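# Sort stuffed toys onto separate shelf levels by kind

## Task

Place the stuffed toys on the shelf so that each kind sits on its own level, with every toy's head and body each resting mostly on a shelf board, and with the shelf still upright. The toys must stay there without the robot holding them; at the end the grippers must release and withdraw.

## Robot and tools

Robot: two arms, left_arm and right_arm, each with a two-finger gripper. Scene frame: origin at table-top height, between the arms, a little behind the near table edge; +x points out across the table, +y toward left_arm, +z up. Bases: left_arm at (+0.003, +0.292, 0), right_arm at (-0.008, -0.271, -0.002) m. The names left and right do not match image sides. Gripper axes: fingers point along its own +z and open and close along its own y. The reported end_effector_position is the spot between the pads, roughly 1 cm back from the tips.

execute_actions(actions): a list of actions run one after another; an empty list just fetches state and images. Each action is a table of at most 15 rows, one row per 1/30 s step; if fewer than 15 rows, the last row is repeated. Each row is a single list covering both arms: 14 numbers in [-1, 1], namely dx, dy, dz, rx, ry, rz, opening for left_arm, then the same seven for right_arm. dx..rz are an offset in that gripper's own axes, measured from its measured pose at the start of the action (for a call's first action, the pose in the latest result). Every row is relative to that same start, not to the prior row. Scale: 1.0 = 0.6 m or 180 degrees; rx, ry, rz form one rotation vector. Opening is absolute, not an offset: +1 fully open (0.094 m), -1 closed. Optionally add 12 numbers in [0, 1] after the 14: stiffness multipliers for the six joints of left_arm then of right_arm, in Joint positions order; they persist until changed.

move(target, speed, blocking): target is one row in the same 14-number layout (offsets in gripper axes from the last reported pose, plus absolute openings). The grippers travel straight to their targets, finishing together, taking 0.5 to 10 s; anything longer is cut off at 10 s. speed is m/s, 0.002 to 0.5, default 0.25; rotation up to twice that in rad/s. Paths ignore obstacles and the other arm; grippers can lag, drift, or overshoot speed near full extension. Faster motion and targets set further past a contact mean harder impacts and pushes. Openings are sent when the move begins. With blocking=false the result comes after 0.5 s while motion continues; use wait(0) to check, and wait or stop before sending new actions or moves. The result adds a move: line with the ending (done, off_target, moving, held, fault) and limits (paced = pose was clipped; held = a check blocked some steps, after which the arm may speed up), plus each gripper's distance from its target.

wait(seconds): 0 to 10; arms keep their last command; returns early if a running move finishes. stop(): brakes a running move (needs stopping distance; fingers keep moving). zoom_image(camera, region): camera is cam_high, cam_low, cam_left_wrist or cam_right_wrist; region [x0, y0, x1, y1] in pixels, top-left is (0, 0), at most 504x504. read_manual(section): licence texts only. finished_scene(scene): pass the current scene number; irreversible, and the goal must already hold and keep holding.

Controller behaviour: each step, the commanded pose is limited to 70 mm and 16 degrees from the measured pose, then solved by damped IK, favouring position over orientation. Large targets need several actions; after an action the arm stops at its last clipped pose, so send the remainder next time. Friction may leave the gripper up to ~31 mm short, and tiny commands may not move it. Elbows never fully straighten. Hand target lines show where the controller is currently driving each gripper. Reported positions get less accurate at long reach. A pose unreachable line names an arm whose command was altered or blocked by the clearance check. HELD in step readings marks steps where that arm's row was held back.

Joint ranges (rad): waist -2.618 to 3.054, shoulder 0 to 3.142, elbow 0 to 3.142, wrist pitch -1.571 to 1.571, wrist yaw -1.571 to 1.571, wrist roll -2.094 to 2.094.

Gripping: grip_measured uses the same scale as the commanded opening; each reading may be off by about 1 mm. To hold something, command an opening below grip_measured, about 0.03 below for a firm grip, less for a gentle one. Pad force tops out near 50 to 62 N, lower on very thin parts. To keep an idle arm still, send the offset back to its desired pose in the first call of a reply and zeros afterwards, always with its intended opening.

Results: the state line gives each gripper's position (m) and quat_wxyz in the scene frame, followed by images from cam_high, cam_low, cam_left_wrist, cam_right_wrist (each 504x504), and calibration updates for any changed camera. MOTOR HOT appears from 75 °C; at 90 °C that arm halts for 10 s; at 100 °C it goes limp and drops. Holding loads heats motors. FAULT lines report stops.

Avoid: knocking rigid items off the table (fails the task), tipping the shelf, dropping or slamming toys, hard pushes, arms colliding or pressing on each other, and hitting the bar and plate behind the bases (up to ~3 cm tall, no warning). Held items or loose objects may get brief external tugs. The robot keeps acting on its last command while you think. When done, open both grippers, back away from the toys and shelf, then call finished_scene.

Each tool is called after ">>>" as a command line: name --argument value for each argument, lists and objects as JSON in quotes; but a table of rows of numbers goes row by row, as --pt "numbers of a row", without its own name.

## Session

>>> execute_actions --actions '[]'

Scene clock: 0.00 s.
left_arm: end_effector_position=(+0.3485, +0.4039, +0.2896) grip_measured=+1.000 end_effector_quat_wxyz=(+0.598, -0.533, +0.598, -0.031) | right_arm: end_effector_position=(+0.2877, -0.4427, +0.2942) grip_measured=+1.000 end_effector_quat_wxyz=(+0.410, +0.012, +0.911, +0.039)
Joint positions: left_arm=[-0.014  1.093  0.91  -0.169 -0.661 -0.971  0.094] | right_arm=[-0.85   1.37   1.552 -1.155 -0.718 -0.647  0.094]
Joint velocities: left_arm=[0.007 0.002 0.002 0.081 0.022 0.037 0.   ] | right_arm=[-0.002 -0.002 -0.012 -0.037 -0.081  0.051  0.   ]
Hand target (left_arm): +0.348, +0.404, +0.290; +0.598, -0.533, +0.598, -0.031
Hand target (right_arm): +0.288, -0.443, +0.294; +0.410, +0.012, +0.911, +0.039
Joint stiffness scale: left_arm=[1. 1. 1. 1. 1. 1.] | right_arm=[1. 1. 1. 1. 1. 1.]
camera_calibration (this result's frames):
cam_left_wrist: T_world_to_cam=[[0.596781, -0.432607, 0.675799, -0.227617], [-0.21433, -0.897558, -0.385295, 0.556016], [0.77325, 0.0850926, -0.628366, 0.00563866], [0, 0, 0, 1]] pos_world=[0.250649, 0.400108, 0.371597]
cam_right_wrist: T_world_to_cam=[[-0.0097037, -0.997197, -0.0741932, -0.416619], [-0.975305, 0.0258108, -0.219351, 0.366507], [0.220651, 0.0702324, -0.972821, 0.377008], [0, 0, 0, 1]] pos_world=[0.270226, -0.451389, 0.416245]

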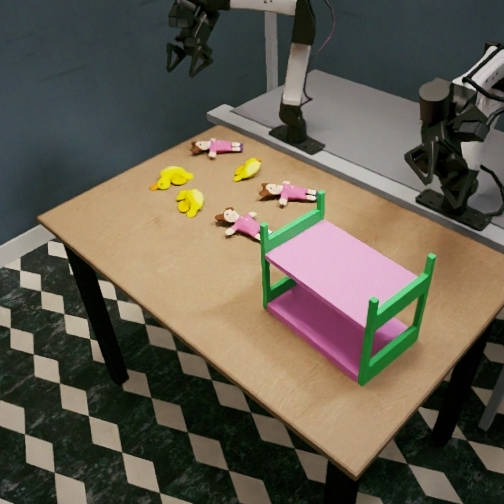

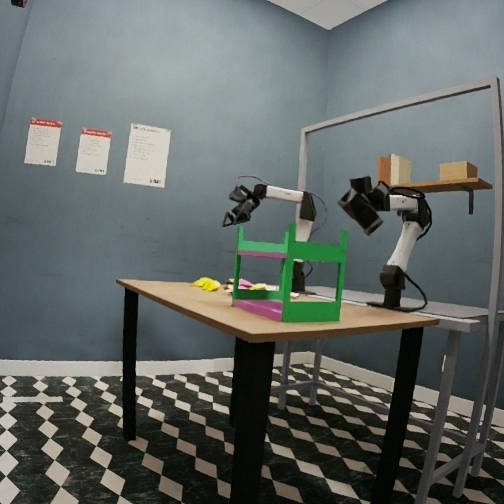

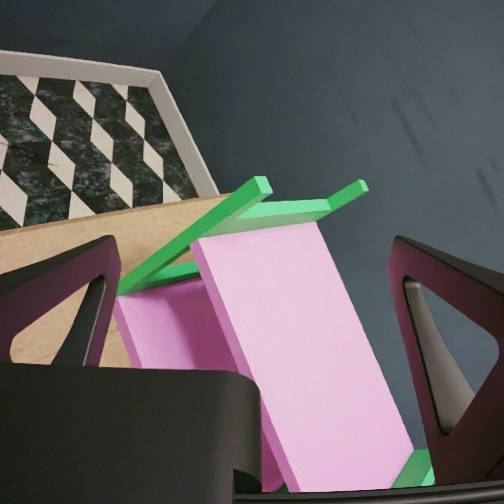

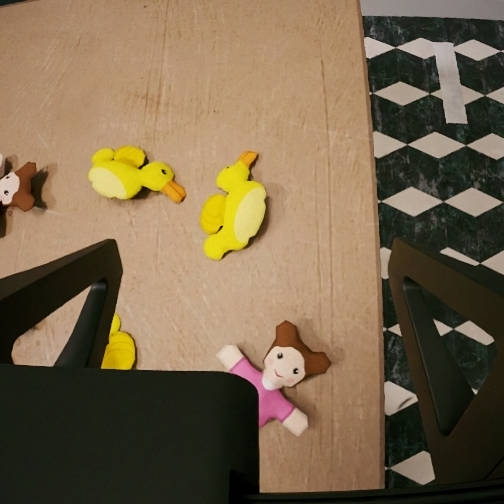

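>>> zoom_image --camera "cam_high" --region '[240,170,460,390]'

>>> zoom_image --camera "cam_high" --region '[140,100,340,300]'

Region (240, 170, 460, 390) of cam_high's 504x504 image, scaled by 2.291, with more detail than that image has.

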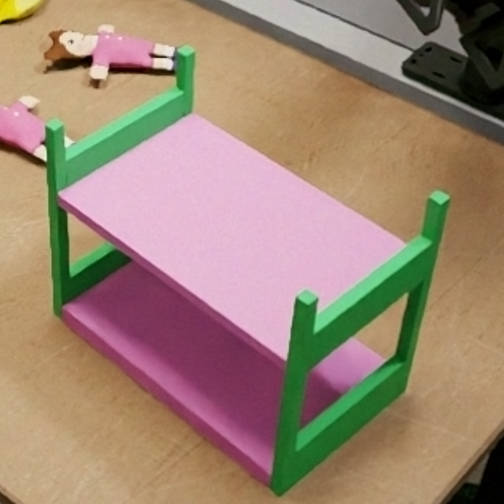

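Region (140, 100, 340, 300) of cam_high's 504x504 image, scaled by 2.520, with more detail than that image has.

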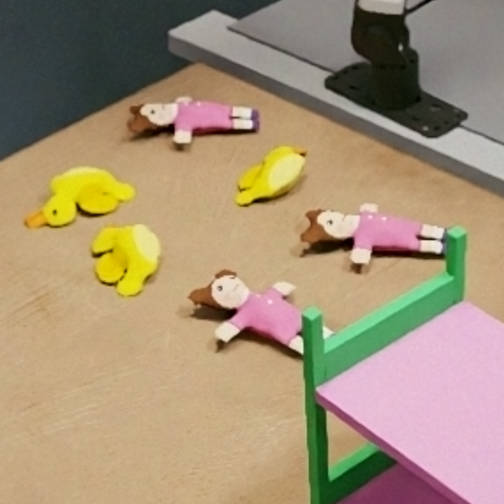

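>>> move --target '[0.619,0.083,-0.469,0.377,0.346,0.511,0.4,0.125,0.036,0.328,0.072,0.262,0.096,0.7]' --speed 0.4

Scene clock: 123.43 s.
left_arm: end_effector_position=(+0.2103, +0.0198, +0.0737) grip_measured=+0.402 end_effector_quat_wxyz=(+0.257, +0.444, +0.849, -0.128) | right_arm: end_effector_position=(+0.3887, -0.4081, +0.1134) grip_measured=+0.703 end_effector_quat_wxyz=(+0.018, +0.172, +0.985, +0.001)
Joint positions: left_arm=[-0.928  1.435  0.779 -0.362  0.003  0.045  0.066] | right_arm=[-0.3    2.068  1.954 -1.381 -0.04  -0.011  0.08 ]
Joint velocities: left_arm=[-0.007  0.007  0.007 -0.007  0.066 -0.007 -0.001] | right_arm=[ 0.007 -0.012  0.002  0.051  0.007  0.037  0.   ]
Hand target (left_arm): +0.210, +0.010, +0.078; +0.258, +0.455, +0.841, -0.135
Hand target (right_arm): +0.385, -0.407, +0.110; +0.002, +0.175, +0.985, -0.001
Off the commanded pose (left_arm): 0.017 m, 3 deg.
Off the commanded pose (right_arm): 0.006 m, 2 deg.
Joint stiffness scale: left_arm=[1. 1. 1. 1. 1. 1.] | right_arm=[1. 1. 1. 1. 1. 1.]
move: off_target (left_arm)
camera_calibration (this result's frames):
cam_left_wrist: T_world_to_cam=[[-0.821081, -0.570783, -0.00579178, 0.185716], [-0.570331, 0.819931, 0.0493462, 0.107233], [-0.0234171, 0.0438204, -0.998765, 0.205122], [0, 0, 0, 1]] pos_world=[0.21845, 0.00909158, 0.200653]
cam_right_wrist: T_world_to_cam=[[-0.34744, -0.93765, 0.00989307, -0.248495], [-0.77854, 0.294331, 0.554297, 0.369832], [-0.522649, 0.184883, -0.83226, 0.49619], [0, 0, 0, 1]] pos_world=[0.460925, -0.433592, 0.210421]

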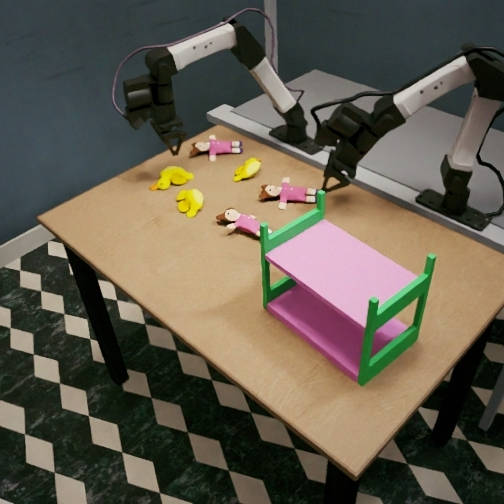

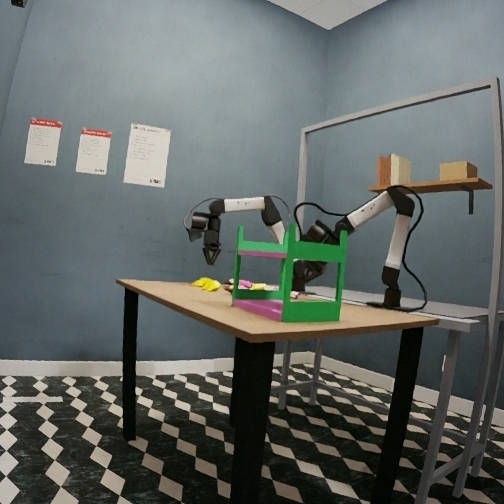

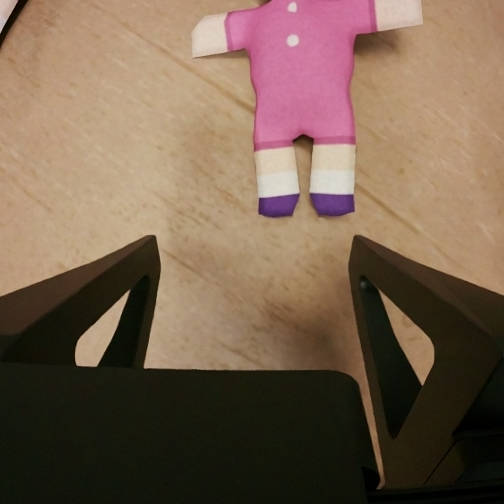

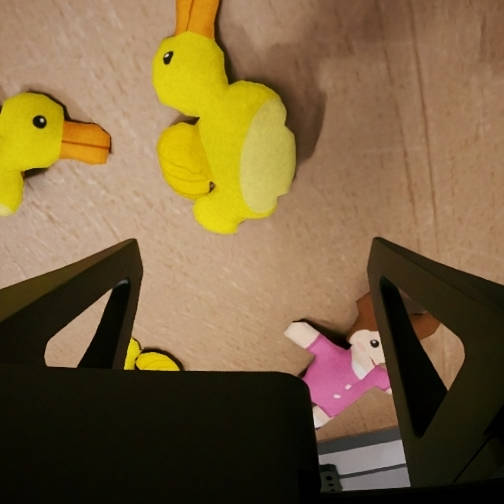

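>>> move --target '[-0.058,-0.042,0.153,0,0,0,0.55,-0.01,0.016,0.167,0,0.01,0,0.85]' --speed 0.15

Scene clock: 152.37 s.
left_arm: end_effector_position=(+0.2307, -0.0477, +0.0117) grip_measured=+0.548 end_effector_quat_wxyz=(+0.242, +0.446, +0.853, -0.122) | right_arm: end_effector_position=(+0.4061, -0.4052, +0.0242) grip_measured=+0.847 end_effector_quat_wxyz=(+0.016, +0.170, +0.985, +0.002)
Joint positions: left_arm=[-1.001  1.833  0.93  -0.149 -0.031 -0.018  0.073] | right_arm=[-0.273  2.165  1.754 -1.088 -0.04   0.012  0.087]
Joint velocities: left_arm=[ 0.002 -0.012 -0.012  0.007 -0.007  0.051 -0.   ] | right_arm=[-0.007 -0.007  0.002 -0.022 -0.022 -0.051 -0.   ]
Hand target (left_arm): +0.234, -0.060, +0.017; +0.257, +0.444, +0.849, -0.128
Hand target (right_arm): +0.402, -0.402, +0.014; +0.003, +0.172, +0.985, +0.004
Off the commanded pose (left_arm): 0.013 m, 2 deg.
Off the commanded pose (right_arm): 0.012 m, 1 deg.
Joint stiffness scale: left_arm=[1. 1. 1. 1. 1. 1.] | right_arm=[1. 1. 1. 1. 1. 1.]
move: off_target (left_arm, right_arm)
camera_calibration (this result's frames):
cam_left_wrist: T_world_to_cam=[[-0.82173, -0.569871, -0.00258976, 0.163736], [-0.568116, 0.818824, 0.0822875, 0.176363], [-0.0447727, 0.0690894, -0.996605, 0.152757], [0, 0, 0, 1]] pos_world=[0.241581, -0.0616559, 0.13815]
cam_right_wrist: T_world_to_cam=[[-0.343628, -0.939067, 0.00849886, -0.241002], [-0.776846, 0.289329, 0.559284, 0.429113], [-0.527664, 0.185584, -0.828932, 0.432711], [0, 0, 0, 1]] pos_world=[0.478866, -0.430776, 0.12074]

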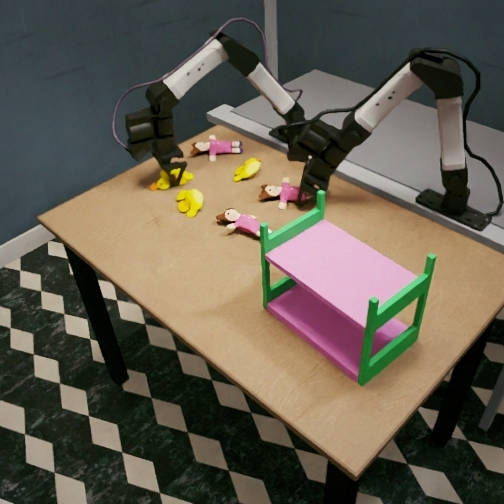

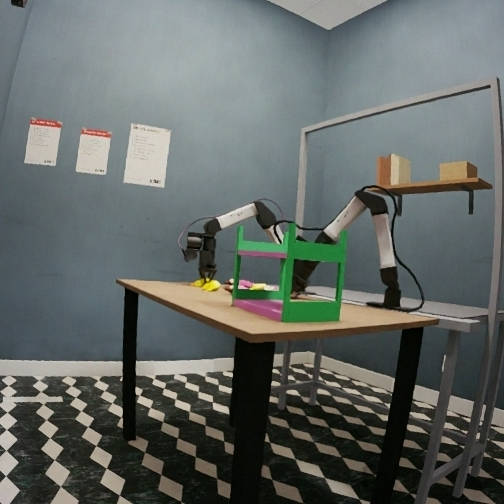

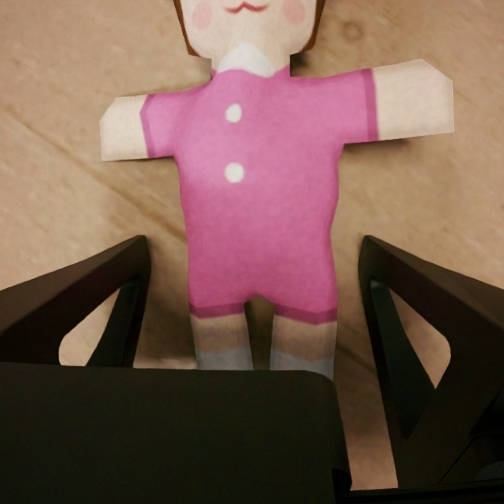

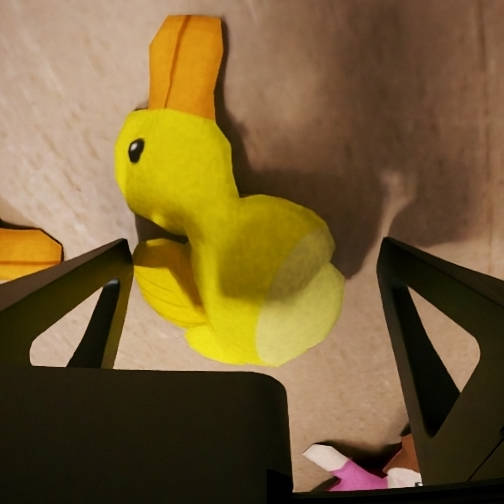

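>>> execute_actions --actions '[[[-0.015,0,0.007,0,0,0,0.55,0,0,0,0,0,0,0.3],[-0.03,0,0.014,0,0,0,0.55,0,0,0,0,0,0,-0.1],[-0.043,0,0.02,0,0,0,0.55,0,0,0,0,0,0,-0.55]],[[0,0,0,0,0,0,-0.58,0,0,0,0,0,0,-0.55]]]'

Scene clock: 161.97 s.
left_arm: end_effector_position=(+0.2431, -0.0666, +0.0146) grip_measured=-0.576 end_effector_quat_wxyz=(+0.242, +0.446, +0.853, -0.122) | right_arm: end_effector_position=(+0.4066, -0.4053, +0.0242) grip_measured=-0.546 end_effector_quat_wxyz=(+0.017, +0.170, +0.985, +0.003)
Joint positions: left_arm=[-1.001  1.901  1.035 -0.187 -0.031 -0.019  0.02 ] | right_arm=[-0.273  2.165  1.754 -1.086 -0.041  0.012  0.021]
Joint velocities: left_arm=[-0.012 -0.007  0.002 -0.022 -0.007  0.007  0.001] | right_arm=[ 0.012 -0.007  0.002  0.037 -0.037  0.037 -0.   ]
Hand target (left_arm): +0.243, -0.066, +0.014; +0.240, +0.446, +0.853, -0.121
Hand target (right_arm): +0.407, -0.405, +0.024; +0.017, +0.170, +0.985, +0.003
Off the commanded pose (left_arm): 0.001 m, 0 deg.
Off the commanded pose (right_arm): 0.000 m, 0 deg.
Joint stiffness scale: left_arm=[1. 1. 1. 1. 1. 1.] | right_arm=[1. 1. 1. 1. 1. 1.]
Step readings (end_effector_position; steps 1 to 15: 1st action; 16 to 30: 2nd action):
0: left_arm (+0.2308, -0.0477, +0.0117) | right_arm (+0.4065, -0.4054, +0.0242)
1: left_arm (+0.2308, -0.0478, +0.0115) | right_arm (+0.4065, -0.4054, +0.0242)
2: left_arm (+0.2316, -0.0490, +0.0115) | right_arm (+0.4065, -0.4054, +0.0242)
4: left_arm (+0.2372, -0.0576, +0.0128) | right_arm (+0.4065, -0.4053, +0.0242)
8: left_arm (+0.2440, -0.0679, +0.0156) | right_arm (+0.4066, -0.4053, +0.0242)
15: left_arm (+0.2427, -0.0659, +0.0141) | right_arm (+0.4066, -0.4053, +0.0242)
16: left_arm (+0.2426, -0.0659, +0.0140) | right_arm (+0.4066, -0.4053, +0.0242)
17: left_arm (+0.2426, -0.0659, +0.0140) | right_arm (+0.4066, -0.4053, +0.0242)
19: left_arm (+0.2426, -0.0659, +0.0140) | right_arm (+0.4066, -0.4053, +0.0242)
23: left_arm (+0.2428, -0.0662, +0.0143) | right_arm (+0.4066, -0.4053, +0.0242)
30: end_effector_position above
camera_calibration (this result's frames):
cam_left_wrist: T_world_to_cam=[[-0.821433, -0.570298, -0.00272761, 0.163073], [-0.568534, 0.818497, 0.0826566, 0.198709], [-0.0449064, 0.0694476, -0.996574, 0.157523], [0, 0, 0, 1]] pos_world=[0.254001, -0.0805822, 0.141003]
cam_right_wrist: T_world_to_cam=[[-0.343927, -0.938965, 0.00768806, -0.240679], [-0.777904, 0.2895, 0.557723, 0.430027], [-0.525908, 0.185835, -0.829992, 0.432399], [0, 0, 0, 1]] pos_world=[0.479146, -0.430837, 0.120903]

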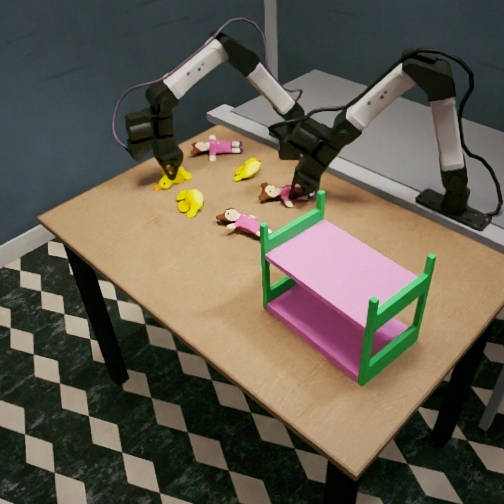

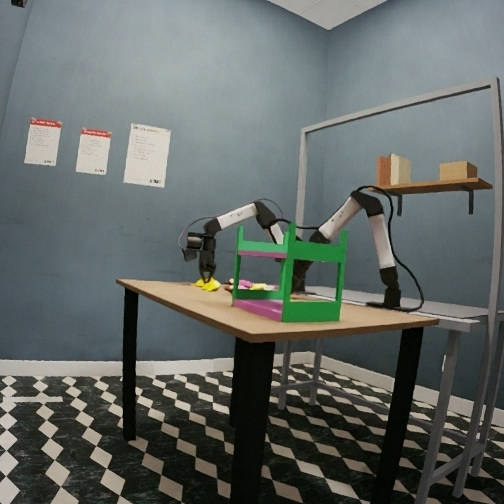

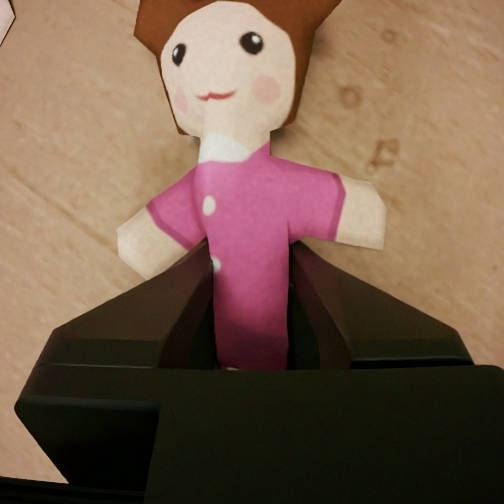

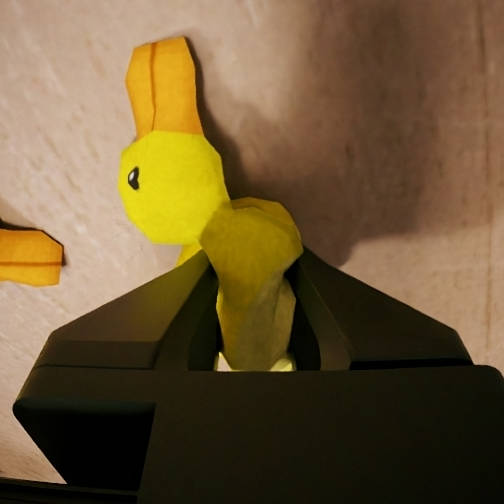

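>>> move --target '[0.247,0.55,-0.684,-0.143,-0.002,-0.236,-0.58,0.029,0.007,-0.142,0,0.01,0.211,-0.55]' --speed 0.35

Scene clock: 204.70 s.
left_arm: end_effector_position=(+0.3175, +0.4008, +0.2795) grip_measured=-0.577 end_effector_quat_wxyz=(+0.261, +0.038, +0.964, -0.020) | right_arm: end_effector_position=(+0.3908, -0.3968, +0.1015) grip_measured=-0.546 end_effector_quat_wxyz=(+0.002, +0.477, +0.879, +0.007)
Joint positions: left_arm=[ 0.421  1.491  1.741 -1.355  0.237  0.458  0.02 ] | right_arm=[-0.273  2.089  1.94  -1.375 -0.044  0.663  0.021]
Joint velocities: left_arm=[-0.002 -0.002  0.007 -0.081  0.022 -0.007 -0.   ] | right_arm=[ 0.007  0.012  0.002  0.007 -0.051 -0.037 -0.   ]
Hand target (left_arm): +0.322, +0.402, +0.285; +0.270, +0.043, +0.962, -0.022
Hand target (right_arm): +0.388, -0.395, +0.109; -0.000, +0.482, +0.876, +0.010
Off the commanded pose (left_arm): 0.011 m, 2 deg.
Off the commanded pose (right_arm): 0.008 m, 1 deg.
Joint stiffness scale: left_arm=[1. 1. 1. 1. 1. 1.] | right_arm=[1. 1. 1. 1. 1. 1.]
MOTOR HOT: a motor of the right arm reached 75 °C. Now the hottest motor of the right arm, joint 2 (shoulder), reports 77 °C. The controller's stop level is 90 °C. To cool a motor, set the load down, stop pushing, or move to a pose that needs little force.
move: off_target (left_arm)
camera_calibration (this result's frames):
cam_left_wrist: T_world_to_cam=[[-0.0853544, -0.996067, 0.0237819, 0.420987], [-0.991079, 0.0873308, 0.10068, 0.258741], [-0.102361, -0.0149763, -0.994635, 0.443964], [0, 0, 0, 1]] pos_world=[0.33781, 0.403384, 0.40552]
cam_right_wrist: T_world_to_cam=[[-0.842721, -0.538334, 0.00426292, 0.11546], [-0.433866, 0.683829, 0.586633, 0.391342], [-0.318719, 0.492518, -0.809842, 0.525308], [0, 0, 0, 1]] pos_world=[0.434516, -0.464178, 0.19535]

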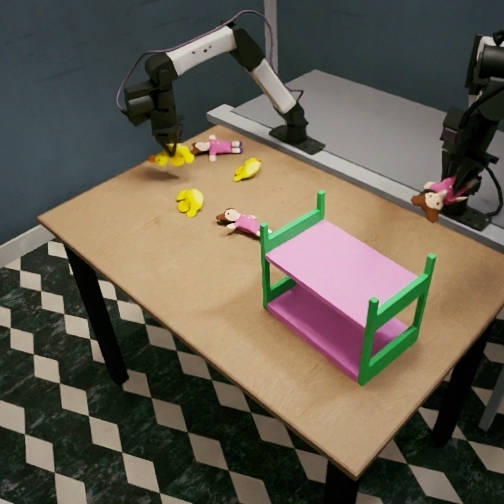

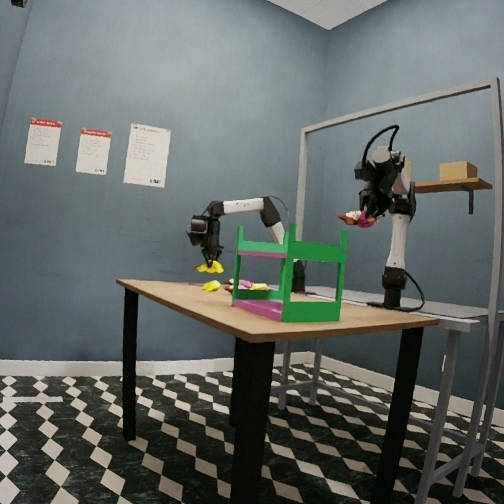

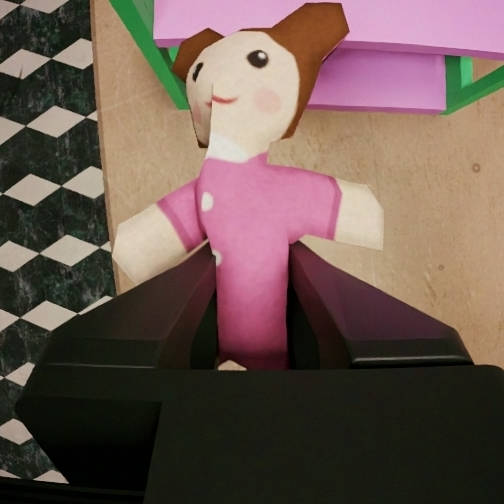

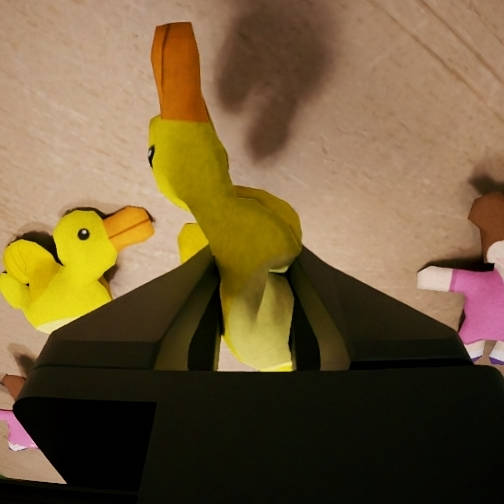

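>>> move --target '[-0.265,-0.002,0.195,0,-0.04,0,-0.58,0.563,0.135,0.017,0,0,0,-0.55]' --speed 0.3

Scene clock: 220.83 s.
left_arm: end_effector_position=(+0.5072, +0.3846, +0.2520) grip_measured=-0.577 end_effector_quat_wxyz=(+0.309, +0.033, +0.950, -0.025) | right_arm: end_effector_position=(+0.2689, -0.0720, +0.0954) grip_measured=-0.546 end_effector_quat_wxyz=(-0.003, +0.473, +0.881, +0.013)
Joint positions: left_arm=[ 0.217  2.074  2.272 -1.171  0.171  0.25   0.02 ] | right_arm=[ 0.686  1.75   1.452 -1.205 -0.001  1.613  0.021]
Joint velocities: left_arm=[-0.012  0.002  0.002  0.007 -0.007 -0.007  0.001] | right_arm=[-0.012  0.007 -0.002 -0.007 -0.007 -0.007 -0.001]
Hand target (left_arm): +0.513, +0.380, +0.261; +0.322, +0.036, +0.946, -0.022
Hand target (right_arm): +0.272, -0.071, +0.094; -0.001, +0.477, +0.879, +0.010
Off the commanded pose (left_arm): 0.009 m, 2 deg.
Off the commanded pose (right_arm): 0.007 m, 1 deg.
Joint stiffness scale: left_arm=[1. 1. 1. 1. 1. 1.] | right_arm=[1. 1. 1. 1. 1. 1.]
MOTOR HOT: still on. Now the hottest motor of the right arm, joint 2 (shoulder), reports 78 °C; the controller's stop level is 90 °C.
move: done
camera_calibration (this result's frames):
cam_left_wrist: T_world_to_cam=[[-0.0819048, -0.996147, 0.0313357, 0.418116], [-0.996631, 0.081995, 0.00160114, 0.480693], [-0.00416433, -0.031099, -0.999508, 0.393465], [0, 0, 0, 1]] pos_world=[0.514958, 0.389327, 0.3794]
cam_right_wrist: T_world_to_cam=[[-0.838255, -0.545278, -0.000834388, 0.18644], [-0.437372, 0.671457, 0.598207, 0.118777], [-0.325628, 0.501815, -0.801341, 0.323295], [0, 0, 0, 1]] pos_world=[0.313508, -0.140326, 0.188172]

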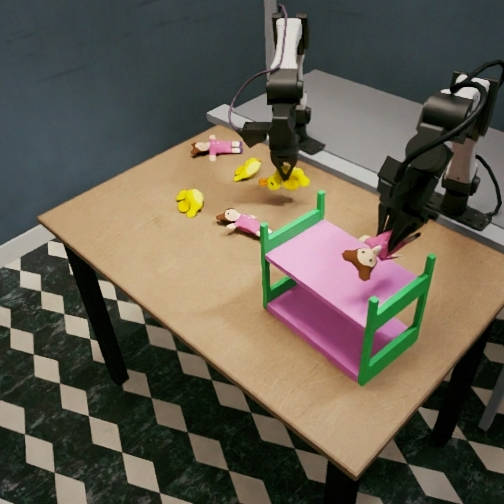

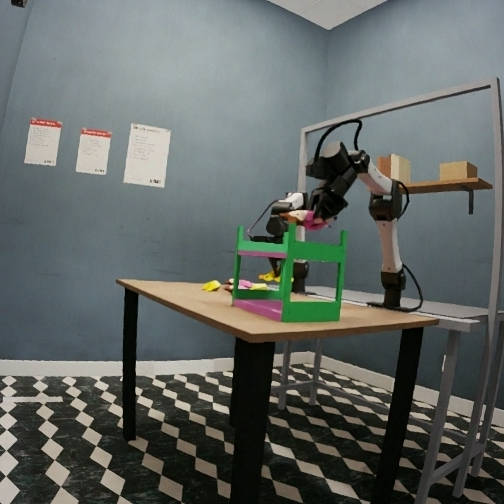

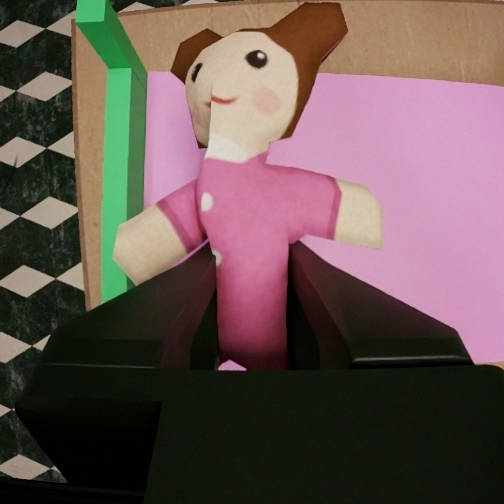

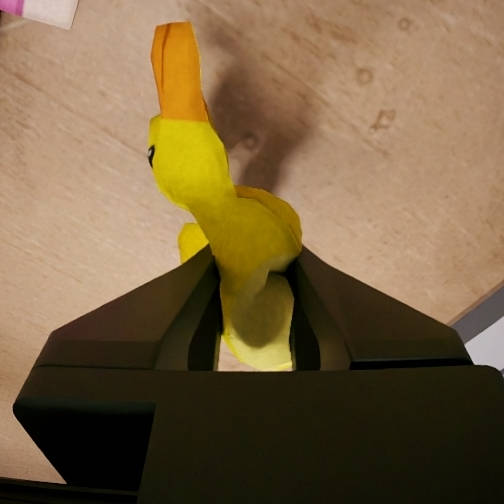

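>>> move --target '[0.054,0,0.088,0,0.01,0,-0.58,0,0,0.125,0,0,0,-0.55]' --speed 0.15

Scene clock: 231.57 s.
left_arm: end_effector_position=(+0.5109, +0.3838, +0.1835) grip_measured=-0.577 end_effector_quat_wxyz=(+0.280, +0.031, +0.959, -0.031) | right_arm: end_effector_position=(+0.2736, -0.0674, +0.0288) grip_measured=-0.546 end_effector_quat_wxyz=(+0.001, +0.474, +0.880, +0.021)
Joint positions: left_arm=[ 0.217  2.057  1.995 -0.973  0.168  0.25   0.02 ] | right_arm=[ 0.686  1.816  1.264 -0.932  0.     1.615  0.021]
Joint velocities: left_arm=[-0.012  0.002 -0.012 -0.022  0.022  0.051  0.   ] | right_arm=[ 0.007 -0.012  0.007 -0.007 -0.081 -0.007 -0.001]
Hand target (left_arm): +0.513, +0.383, +0.190; +0.293, +0.034, +0.955, -0.024
Hand target (right_arm): +0.270, -0.070, +0.020; -0.003, +0.473, +0.881, +0.013
Off the commanded pose (left_arm): 0.007 m, 2 deg.
Off the commanded pose (right_arm): 0.010 m, 1 deg.
Joint stiffness scale: left_arm=[1. 1. 1. 1. 1. 1.] | right_arm=[1. 1. 1. 1. 1. 1.]
MOTOR HOT: cleared. Now the hottest motor of the right arm, joint 2 (shoulder), reports 72 °C.
move: done
camera_calibration (this result's frames):
cam_left_wrist: T_world_to_cam=[[-0.0797852, -0.995684, 0.0474135, 0.415574], [-0.994695, 0.0826243, 0.0612863, 0.472462], [-0.0649393, -0.0422722, -0.996993, 0.359851], [0, 0, 0, 1]] pos_world=[0.526481, 0.389955, 0.31011]
cam_right_wrist: T_world_to_cam=[[-0.839319, -0.543317, -0.0187411, 0.193761], [-0.444803, 0.666497, 0.598274, 0.159306], [-0.312562, 0.510479, -0.801072, 0.266134], [0, 0, 0, 1]] pos_world=[0.316671, -0.136759, 0.121515]

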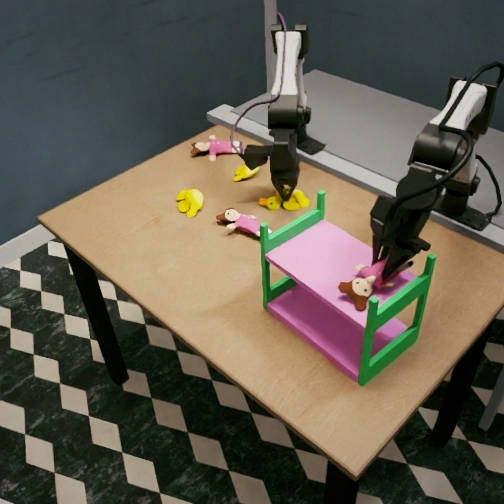

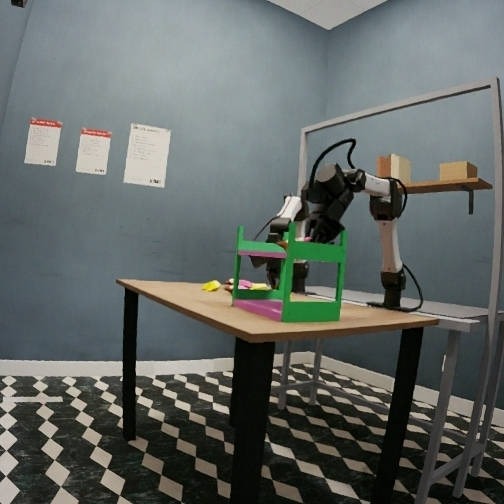

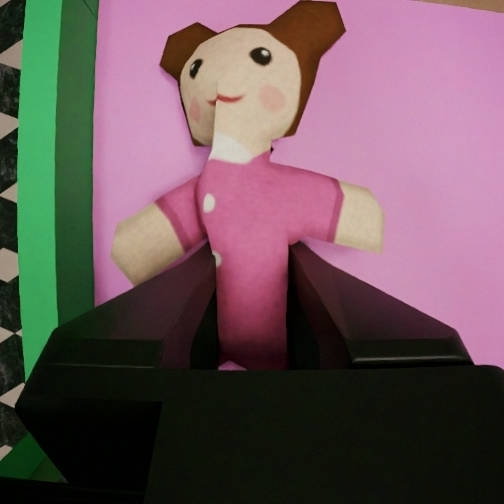

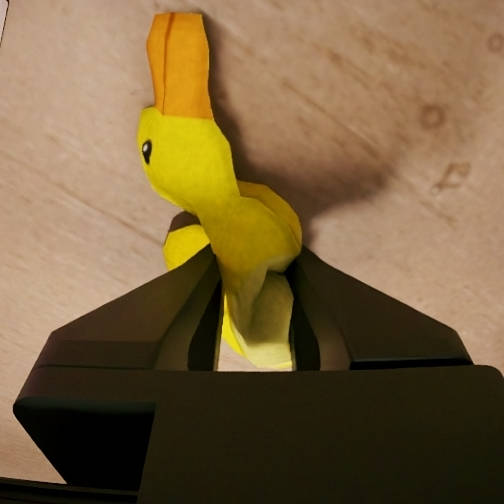

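>>> execute_actions --actions '[[[0,0,0,0,0,0,0.2,0,0,0,0,0,0,0.6]]]'

>>> move --target '[-0.03,0,-0.19,0,0,0,0.2,0,0,-0.15,0,0,0,0.7]' --speed 0.25

Scene clock: 237.63 s.
left_arm: end_effector_position=(+0.5112, +0.3839, +0.1837) grip_measured=+0.198 end_effector_quat_wxyz=(+0.280, +0.031, +0.959, -0.031) | right_arm: end_effector_position=(+0.2736, -0.0673, +0.0288) grip_measured=+0.597 end_effector_quat_wxyz=(+0.001, +0.474, +0.880, +0.021)
Joint positions: left_arm=[ 0.217  2.057  1.995 -0.972  0.168  0.25   0.056] | right_arm=[ 0.686  1.816  1.264 -0.932  0.     1.615  0.075]
Joint velocities: left_arm=[-0.012  0.002  0.007  0.007  0.007 -0.095 -0.001] | right_arm=[-0.007 -0.022  0.002 -0.007 -0.095  0.037  0.001]
Hand target (left_arm): +0.511, +0.384, +0.184; +0.280, +0.031, +0.959, -0.031
Hand target (right_arm): +0.274, -0.067, +0.029; +0.001, +0.474, +0.880, +0.021
Off the commanded pose (left_arm): 0.000 m, 0 deg.
Off the commanded pose (right_arm): 0.000 m, 0 deg.
Joint stiffness scale: left_arm=[1. 1. 1. 1. 1. 1.] | right_arm=[1. 1. 1. 1. 1. 1.]
Step readings (end_effector_position):
0: left_arm (+0.5112, +0.3839, +0.1837) | right_arm (+0.2736, -0.0673, +0.0288)
1: left_arm (+0.5112, +0.3839, +0.1837) | right_arm (+0.2736, -0.0673, +0.0288)
2: left_arm (+0.5112, +0.3839, +0.1837) | right_arm (+0.2736, -0.0673, +0.0288)
4: left_arm (+0.5112, +0.3839, +0.1837) | right_arm (+0.2736, -0.0673, +0.0288)
8: left_arm (+0.5112, +0.3839, +0.1837) | right_arm (+0.2736, -0.0673, +0.0288)
15: end_effector_position above
camera_calibration (this result's frames):
cam_left_wrist: T_world_to_cam=[[-0.0798025, -0.995699, 0.047072, 0.41572], [-0.994765, 0.0825735, 0.0601977, 0.472935], [-0.0638257, -0.0420216, -0.997076, 0.35936], [0, 0, 0, 1]] pos_world=[0.526572, 0.389981, 0.310271]
cam_right_wrist: T_world_to_cam=[[-0.839316, -0.543307, -0.0191219, 0.193866], [-0.444984, 0.666366, 0.598286, 0.159341], [-0.312311, 0.51066, -0.801054, 0.266076], [0, 0, 0, 1]] pos_world=[0.316717, -0.136725, 0.121517]

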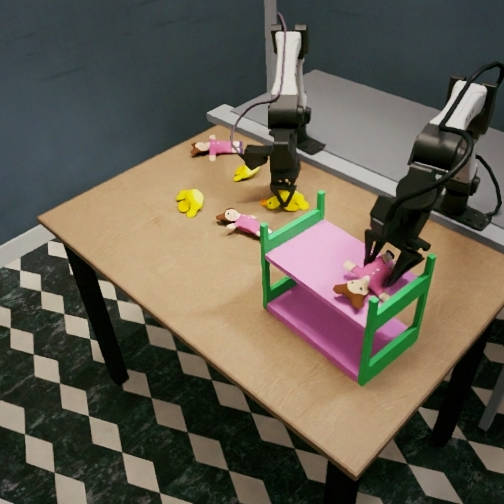

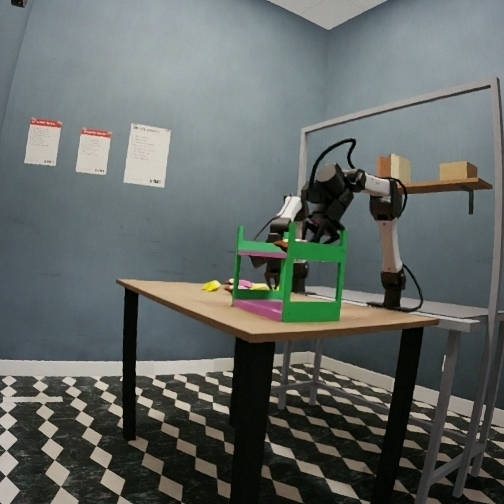

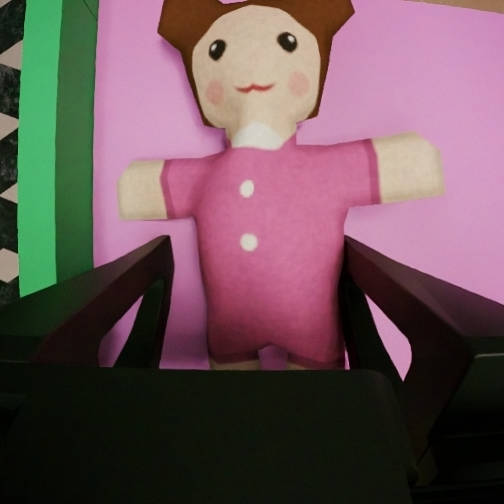

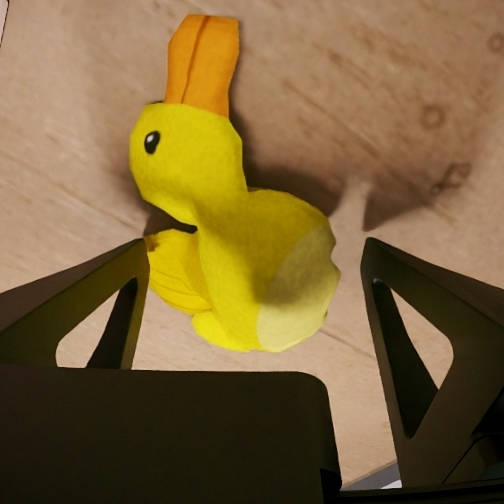

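Scene clock: 238.97 s.
left_arm: end_effector_position=(+0.4618, +0.3914, +0.2842) grip_measured=+0.198 end_effector_quat_wxyz=(+0.274, +0.027, +0.961, -0.029) | right_arm: end_effector_position=(+0.2753, -0.0679, +0.1170) grip_measured=+0.697 end_effector_quat_wxyz=(+0.006, +0.474, +0.880, +0.031)
Joint positions: left_arm=[ 0.252  2.061  2.448 -1.439  0.176  0.276  0.056] | right_arm=[ 0.686  1.736  1.52  -1.247  0.     1.615  0.08 ]
Joint velocities: left_arm=[-0.017 -0.017  0.007 -0.022  0.022 -0.007 -0.   ] | right_arm=[ 0.002  0.002 -0.012 -0.066  0.037 -0.022  0.   ]
Hand target (left_arm): +0.464, +0.393, +0.288; +0.281, +0.031, +0.959, -0.031
Hand target (right_arm): +0.271, -0.071, +0.119; +0.001, +0.474, +0.880, +0.021
Off the commanded pose (left_arm): 0.006 m, 1 deg.
Off the commanded pose (right_arm): 0.005 m, 1 deg.
Joint stiffness scale: left_arm=[1. 1. 1. 1. 1. 1.] | right_arm=[1. 1. 1. 1. 1. 1.]
move: done
camera_calibration (this result's frames):
cam_left_wrist: T_world_to_cam=[[-0.0702664, -0.996477, 0.0457883, 0.410775], [-0.994487, 0.0735602, 0.0747354, 0.416424], [-0.0778403, -0.0402845, -0.996152, 0.462293], [0, 0, 0, 1]] pos_world=[0.478977, 0.397319, 0.410584]
cam_right_wrist: T_world_to_cam=[[-0.838999, -0.542656, -0.0400615, 0.198983], [-0.454925, 0.659152, 0.598801, 0.109868], [-0.298536, 0.520618, -0.799895, 0.334314], [0, 0, 0, 1]] pos_world=[0.316733, -0.13849, 0.209599]

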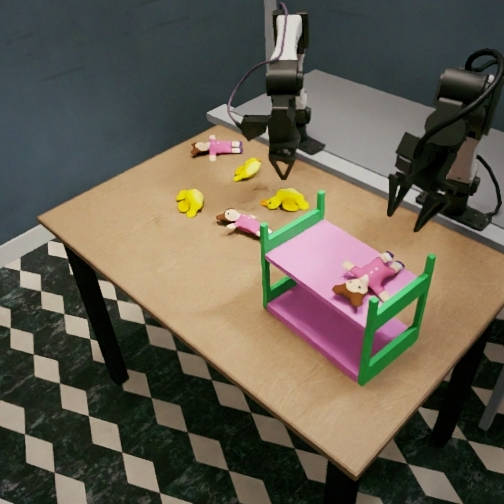

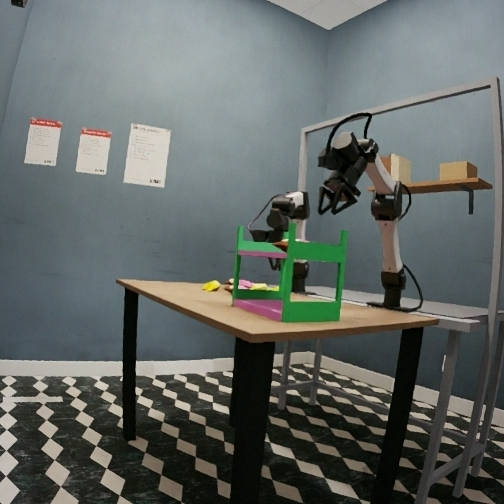

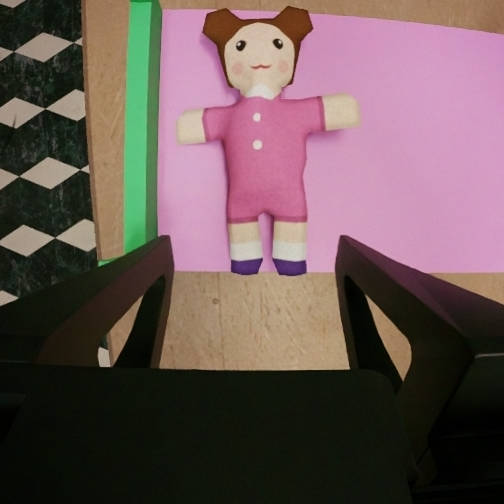

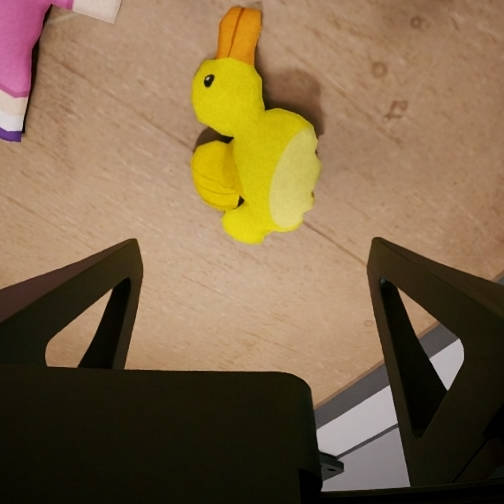

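>>> move --target '[0.49,-0.663,0.128,0.171,-0.072,0.228,0.45,-0.384,-0.409,-0.02,0.019,-0.006,0,0.55]' --speed 0.4

Scene clock: 270.47 s.
left_arm: end_effector_position=(+0.2263, +0.0072, +0.0825) grip_measured=+0.448 end_effector_quat_wxyz=(+0.353, +0.427, +0.813, -0.178) | right_arm: end_effector_position=(+0.2025, -0.3949, +0.1110) grip_measured=+0.553 end_effector_quat_wxyz=(+0.015, +0.472, +0.881, -0.007)
Joint positions: left_arm=[-0.9    1.39   0.624 -0.022  0.033  0.065  0.068] | right_arm=[-0.512  1.39   1.123 -1.24  -0.027  0.414  0.073]
Joint velocities: left_arm=[ 0.022 -0.002  0.002  0.007 -0.007 -0.022 -0.001] | right_arm=[-0.017 -0.017 -0.022  0.007 -0.066 -0.037  0.   ]
Hand target (left_arm): +0.224, +0.005, +0.076; +0.352, +0.427, +0.814, -0.177
Hand target (right_arm): +0.200, -0.396, +0.112; +0.004, +0.474, +0.880, -0.004
Off the commanded pose (left_arm): 0.008 m, 1 deg.
Off the commanded pose (right_arm): 0.006 m, 2 deg.
Joint stiffness scale: left_arm=[1. 1. 1. 1. 1. 1.] | right_arm=[1. 1. 1. 1. 1. 1.]
move: done
camera_calibration (this result's frames):
cam_left_wrist: T_world_to_cam=[[-0.822271, -0.569041, -0.00785612, 0.192152], [-0.558567, 0.809625, -0.180308, 0.14263], [0.108963, -0.143874, -0.983579, 0.185], [0, 0, 0, 1]] pos_world=[0.217511, 0.0204822, 0.209189]
cam_right_wrist: T_world_to_cam=[[-0.837138, -0.546719, 0.0172661, -0.0481178], [-0.446135, 0.700706, 0.556754, 0.315209], [-0.316487, 0.458377, -0.830498, 0.46045], [0, 0, 0, 1]] pos_world=[0.246071, -0.458235, 0.20774]

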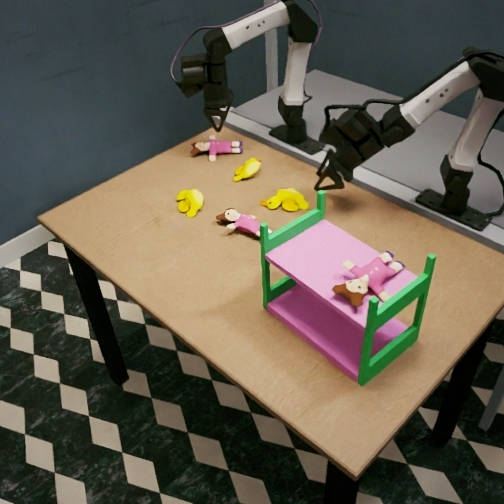

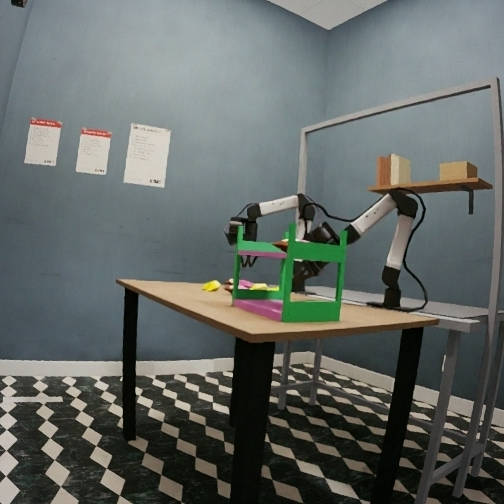

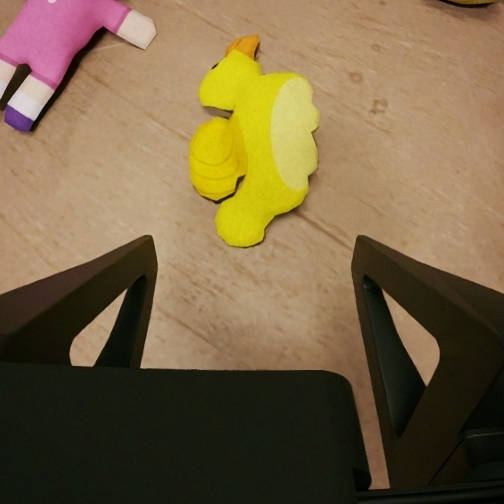

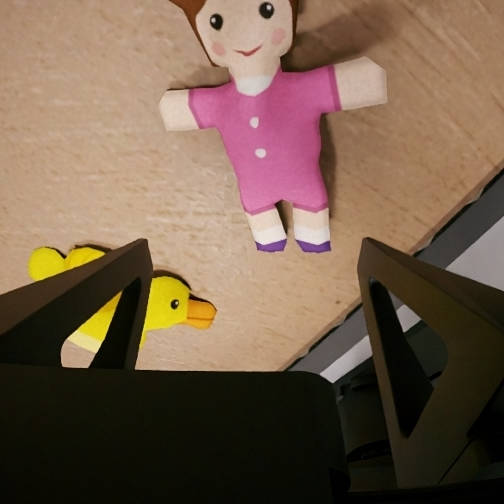

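>>> move --target '[0.001,-0.002,0.149,0,0,0,0.75,-0.007,-0.02,0.162,0,0.01,-0.055,0.55]' --speed 0.15

Scene clock: 285.10 s.
left_arm: end_effector_position=(+0.2581, -0.0332, +0.0134) grip_measured=+0.748 end_effector_quat_wxyz=(+0.336, +0.428, +0.821, -0.171) | right_arm: end_effector_position=(+0.2043, -0.4098, +0.0223) grip_measured=+0.553 end_effector_quat_wxyz=(+0.013, +0.392, +0.920, -0.007)
Joint positions: left_arm=[-0.9    1.797  0.714  0.255  0.031  0.061  0.082] | right_arm=[-0.548  1.519  0.874 -0.866 -0.032  0.2    0.073]
Joint velocities: left_arm=[-0.007 -0.012 -0.012 -0.037  0.007 -0.037 -0.001] | right_arm=[-0.012 -0.022 -0.002 -0.007 -0.007 -0.007 -0.   ]
Hand target (left_arm): +0.262, -0.047, +0.021; +0.353, +0.427, +0.813, -0.178
Hand target (right_arm): +0.197, -0.408, +0.014; -0.000, +0.395, +0.919, -0.001
Off the commanded pose (left_arm): 0.015 m, 2 deg.
Off the commanded pose (right_arm): 0.011 m, 2 deg.
Joint stiffness scale: left_arm=[1. 1. 1. 1. 1. 1.] | right_arm=[1. 1. 1. 1. 1. 1.]
move: off_target (left_arm, right_arm)
camera_calibration (this result's frames):
cam_left_wrist: T_world_to_cam=[[-0.820388, -0.571799, -0.00316219, 0.194106], [-0.565674, 0.812383, -0.141587, 0.182012], [0.0835282, -0.114368, -0.989921, 0.115344], [0, 0, 0, 1]] pos_world=[0.252567, -0.0236821, 0.140566]
cam_right_wrist: T_world_to_cam=[[-0.726688, -0.686654, 0.0207571, -0.133234], [-0.560495, 0.610103, 0.560018, 0.361978], [-0.397202, 0.395324, -0.828221, 0.384811], [0, 0, 0, 1]] pos_world=[0.258916, -0.464454, 0.11876]

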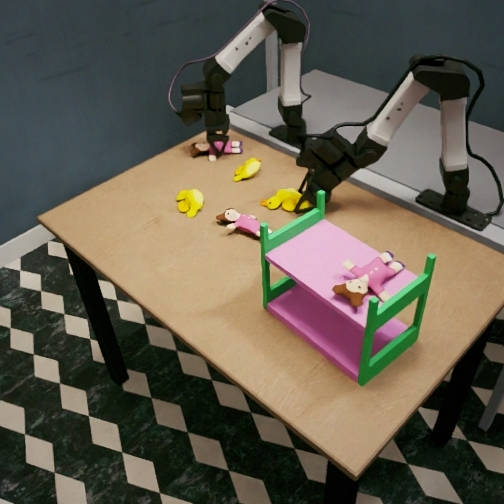

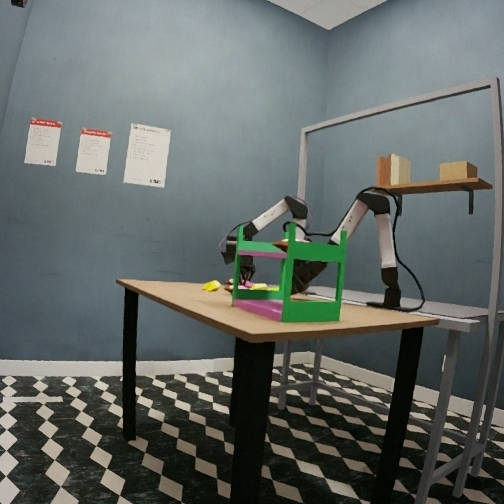

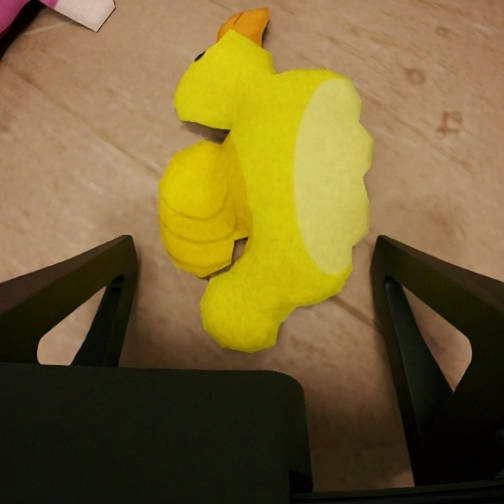

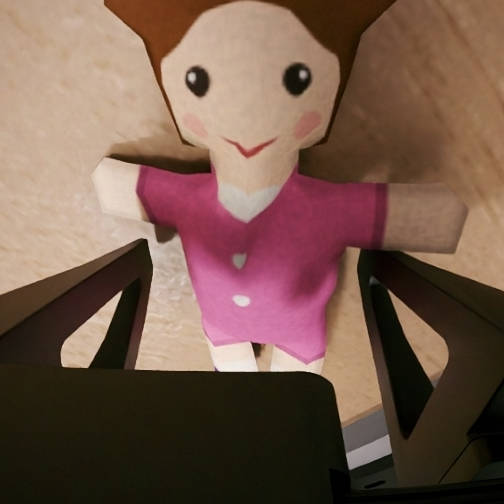

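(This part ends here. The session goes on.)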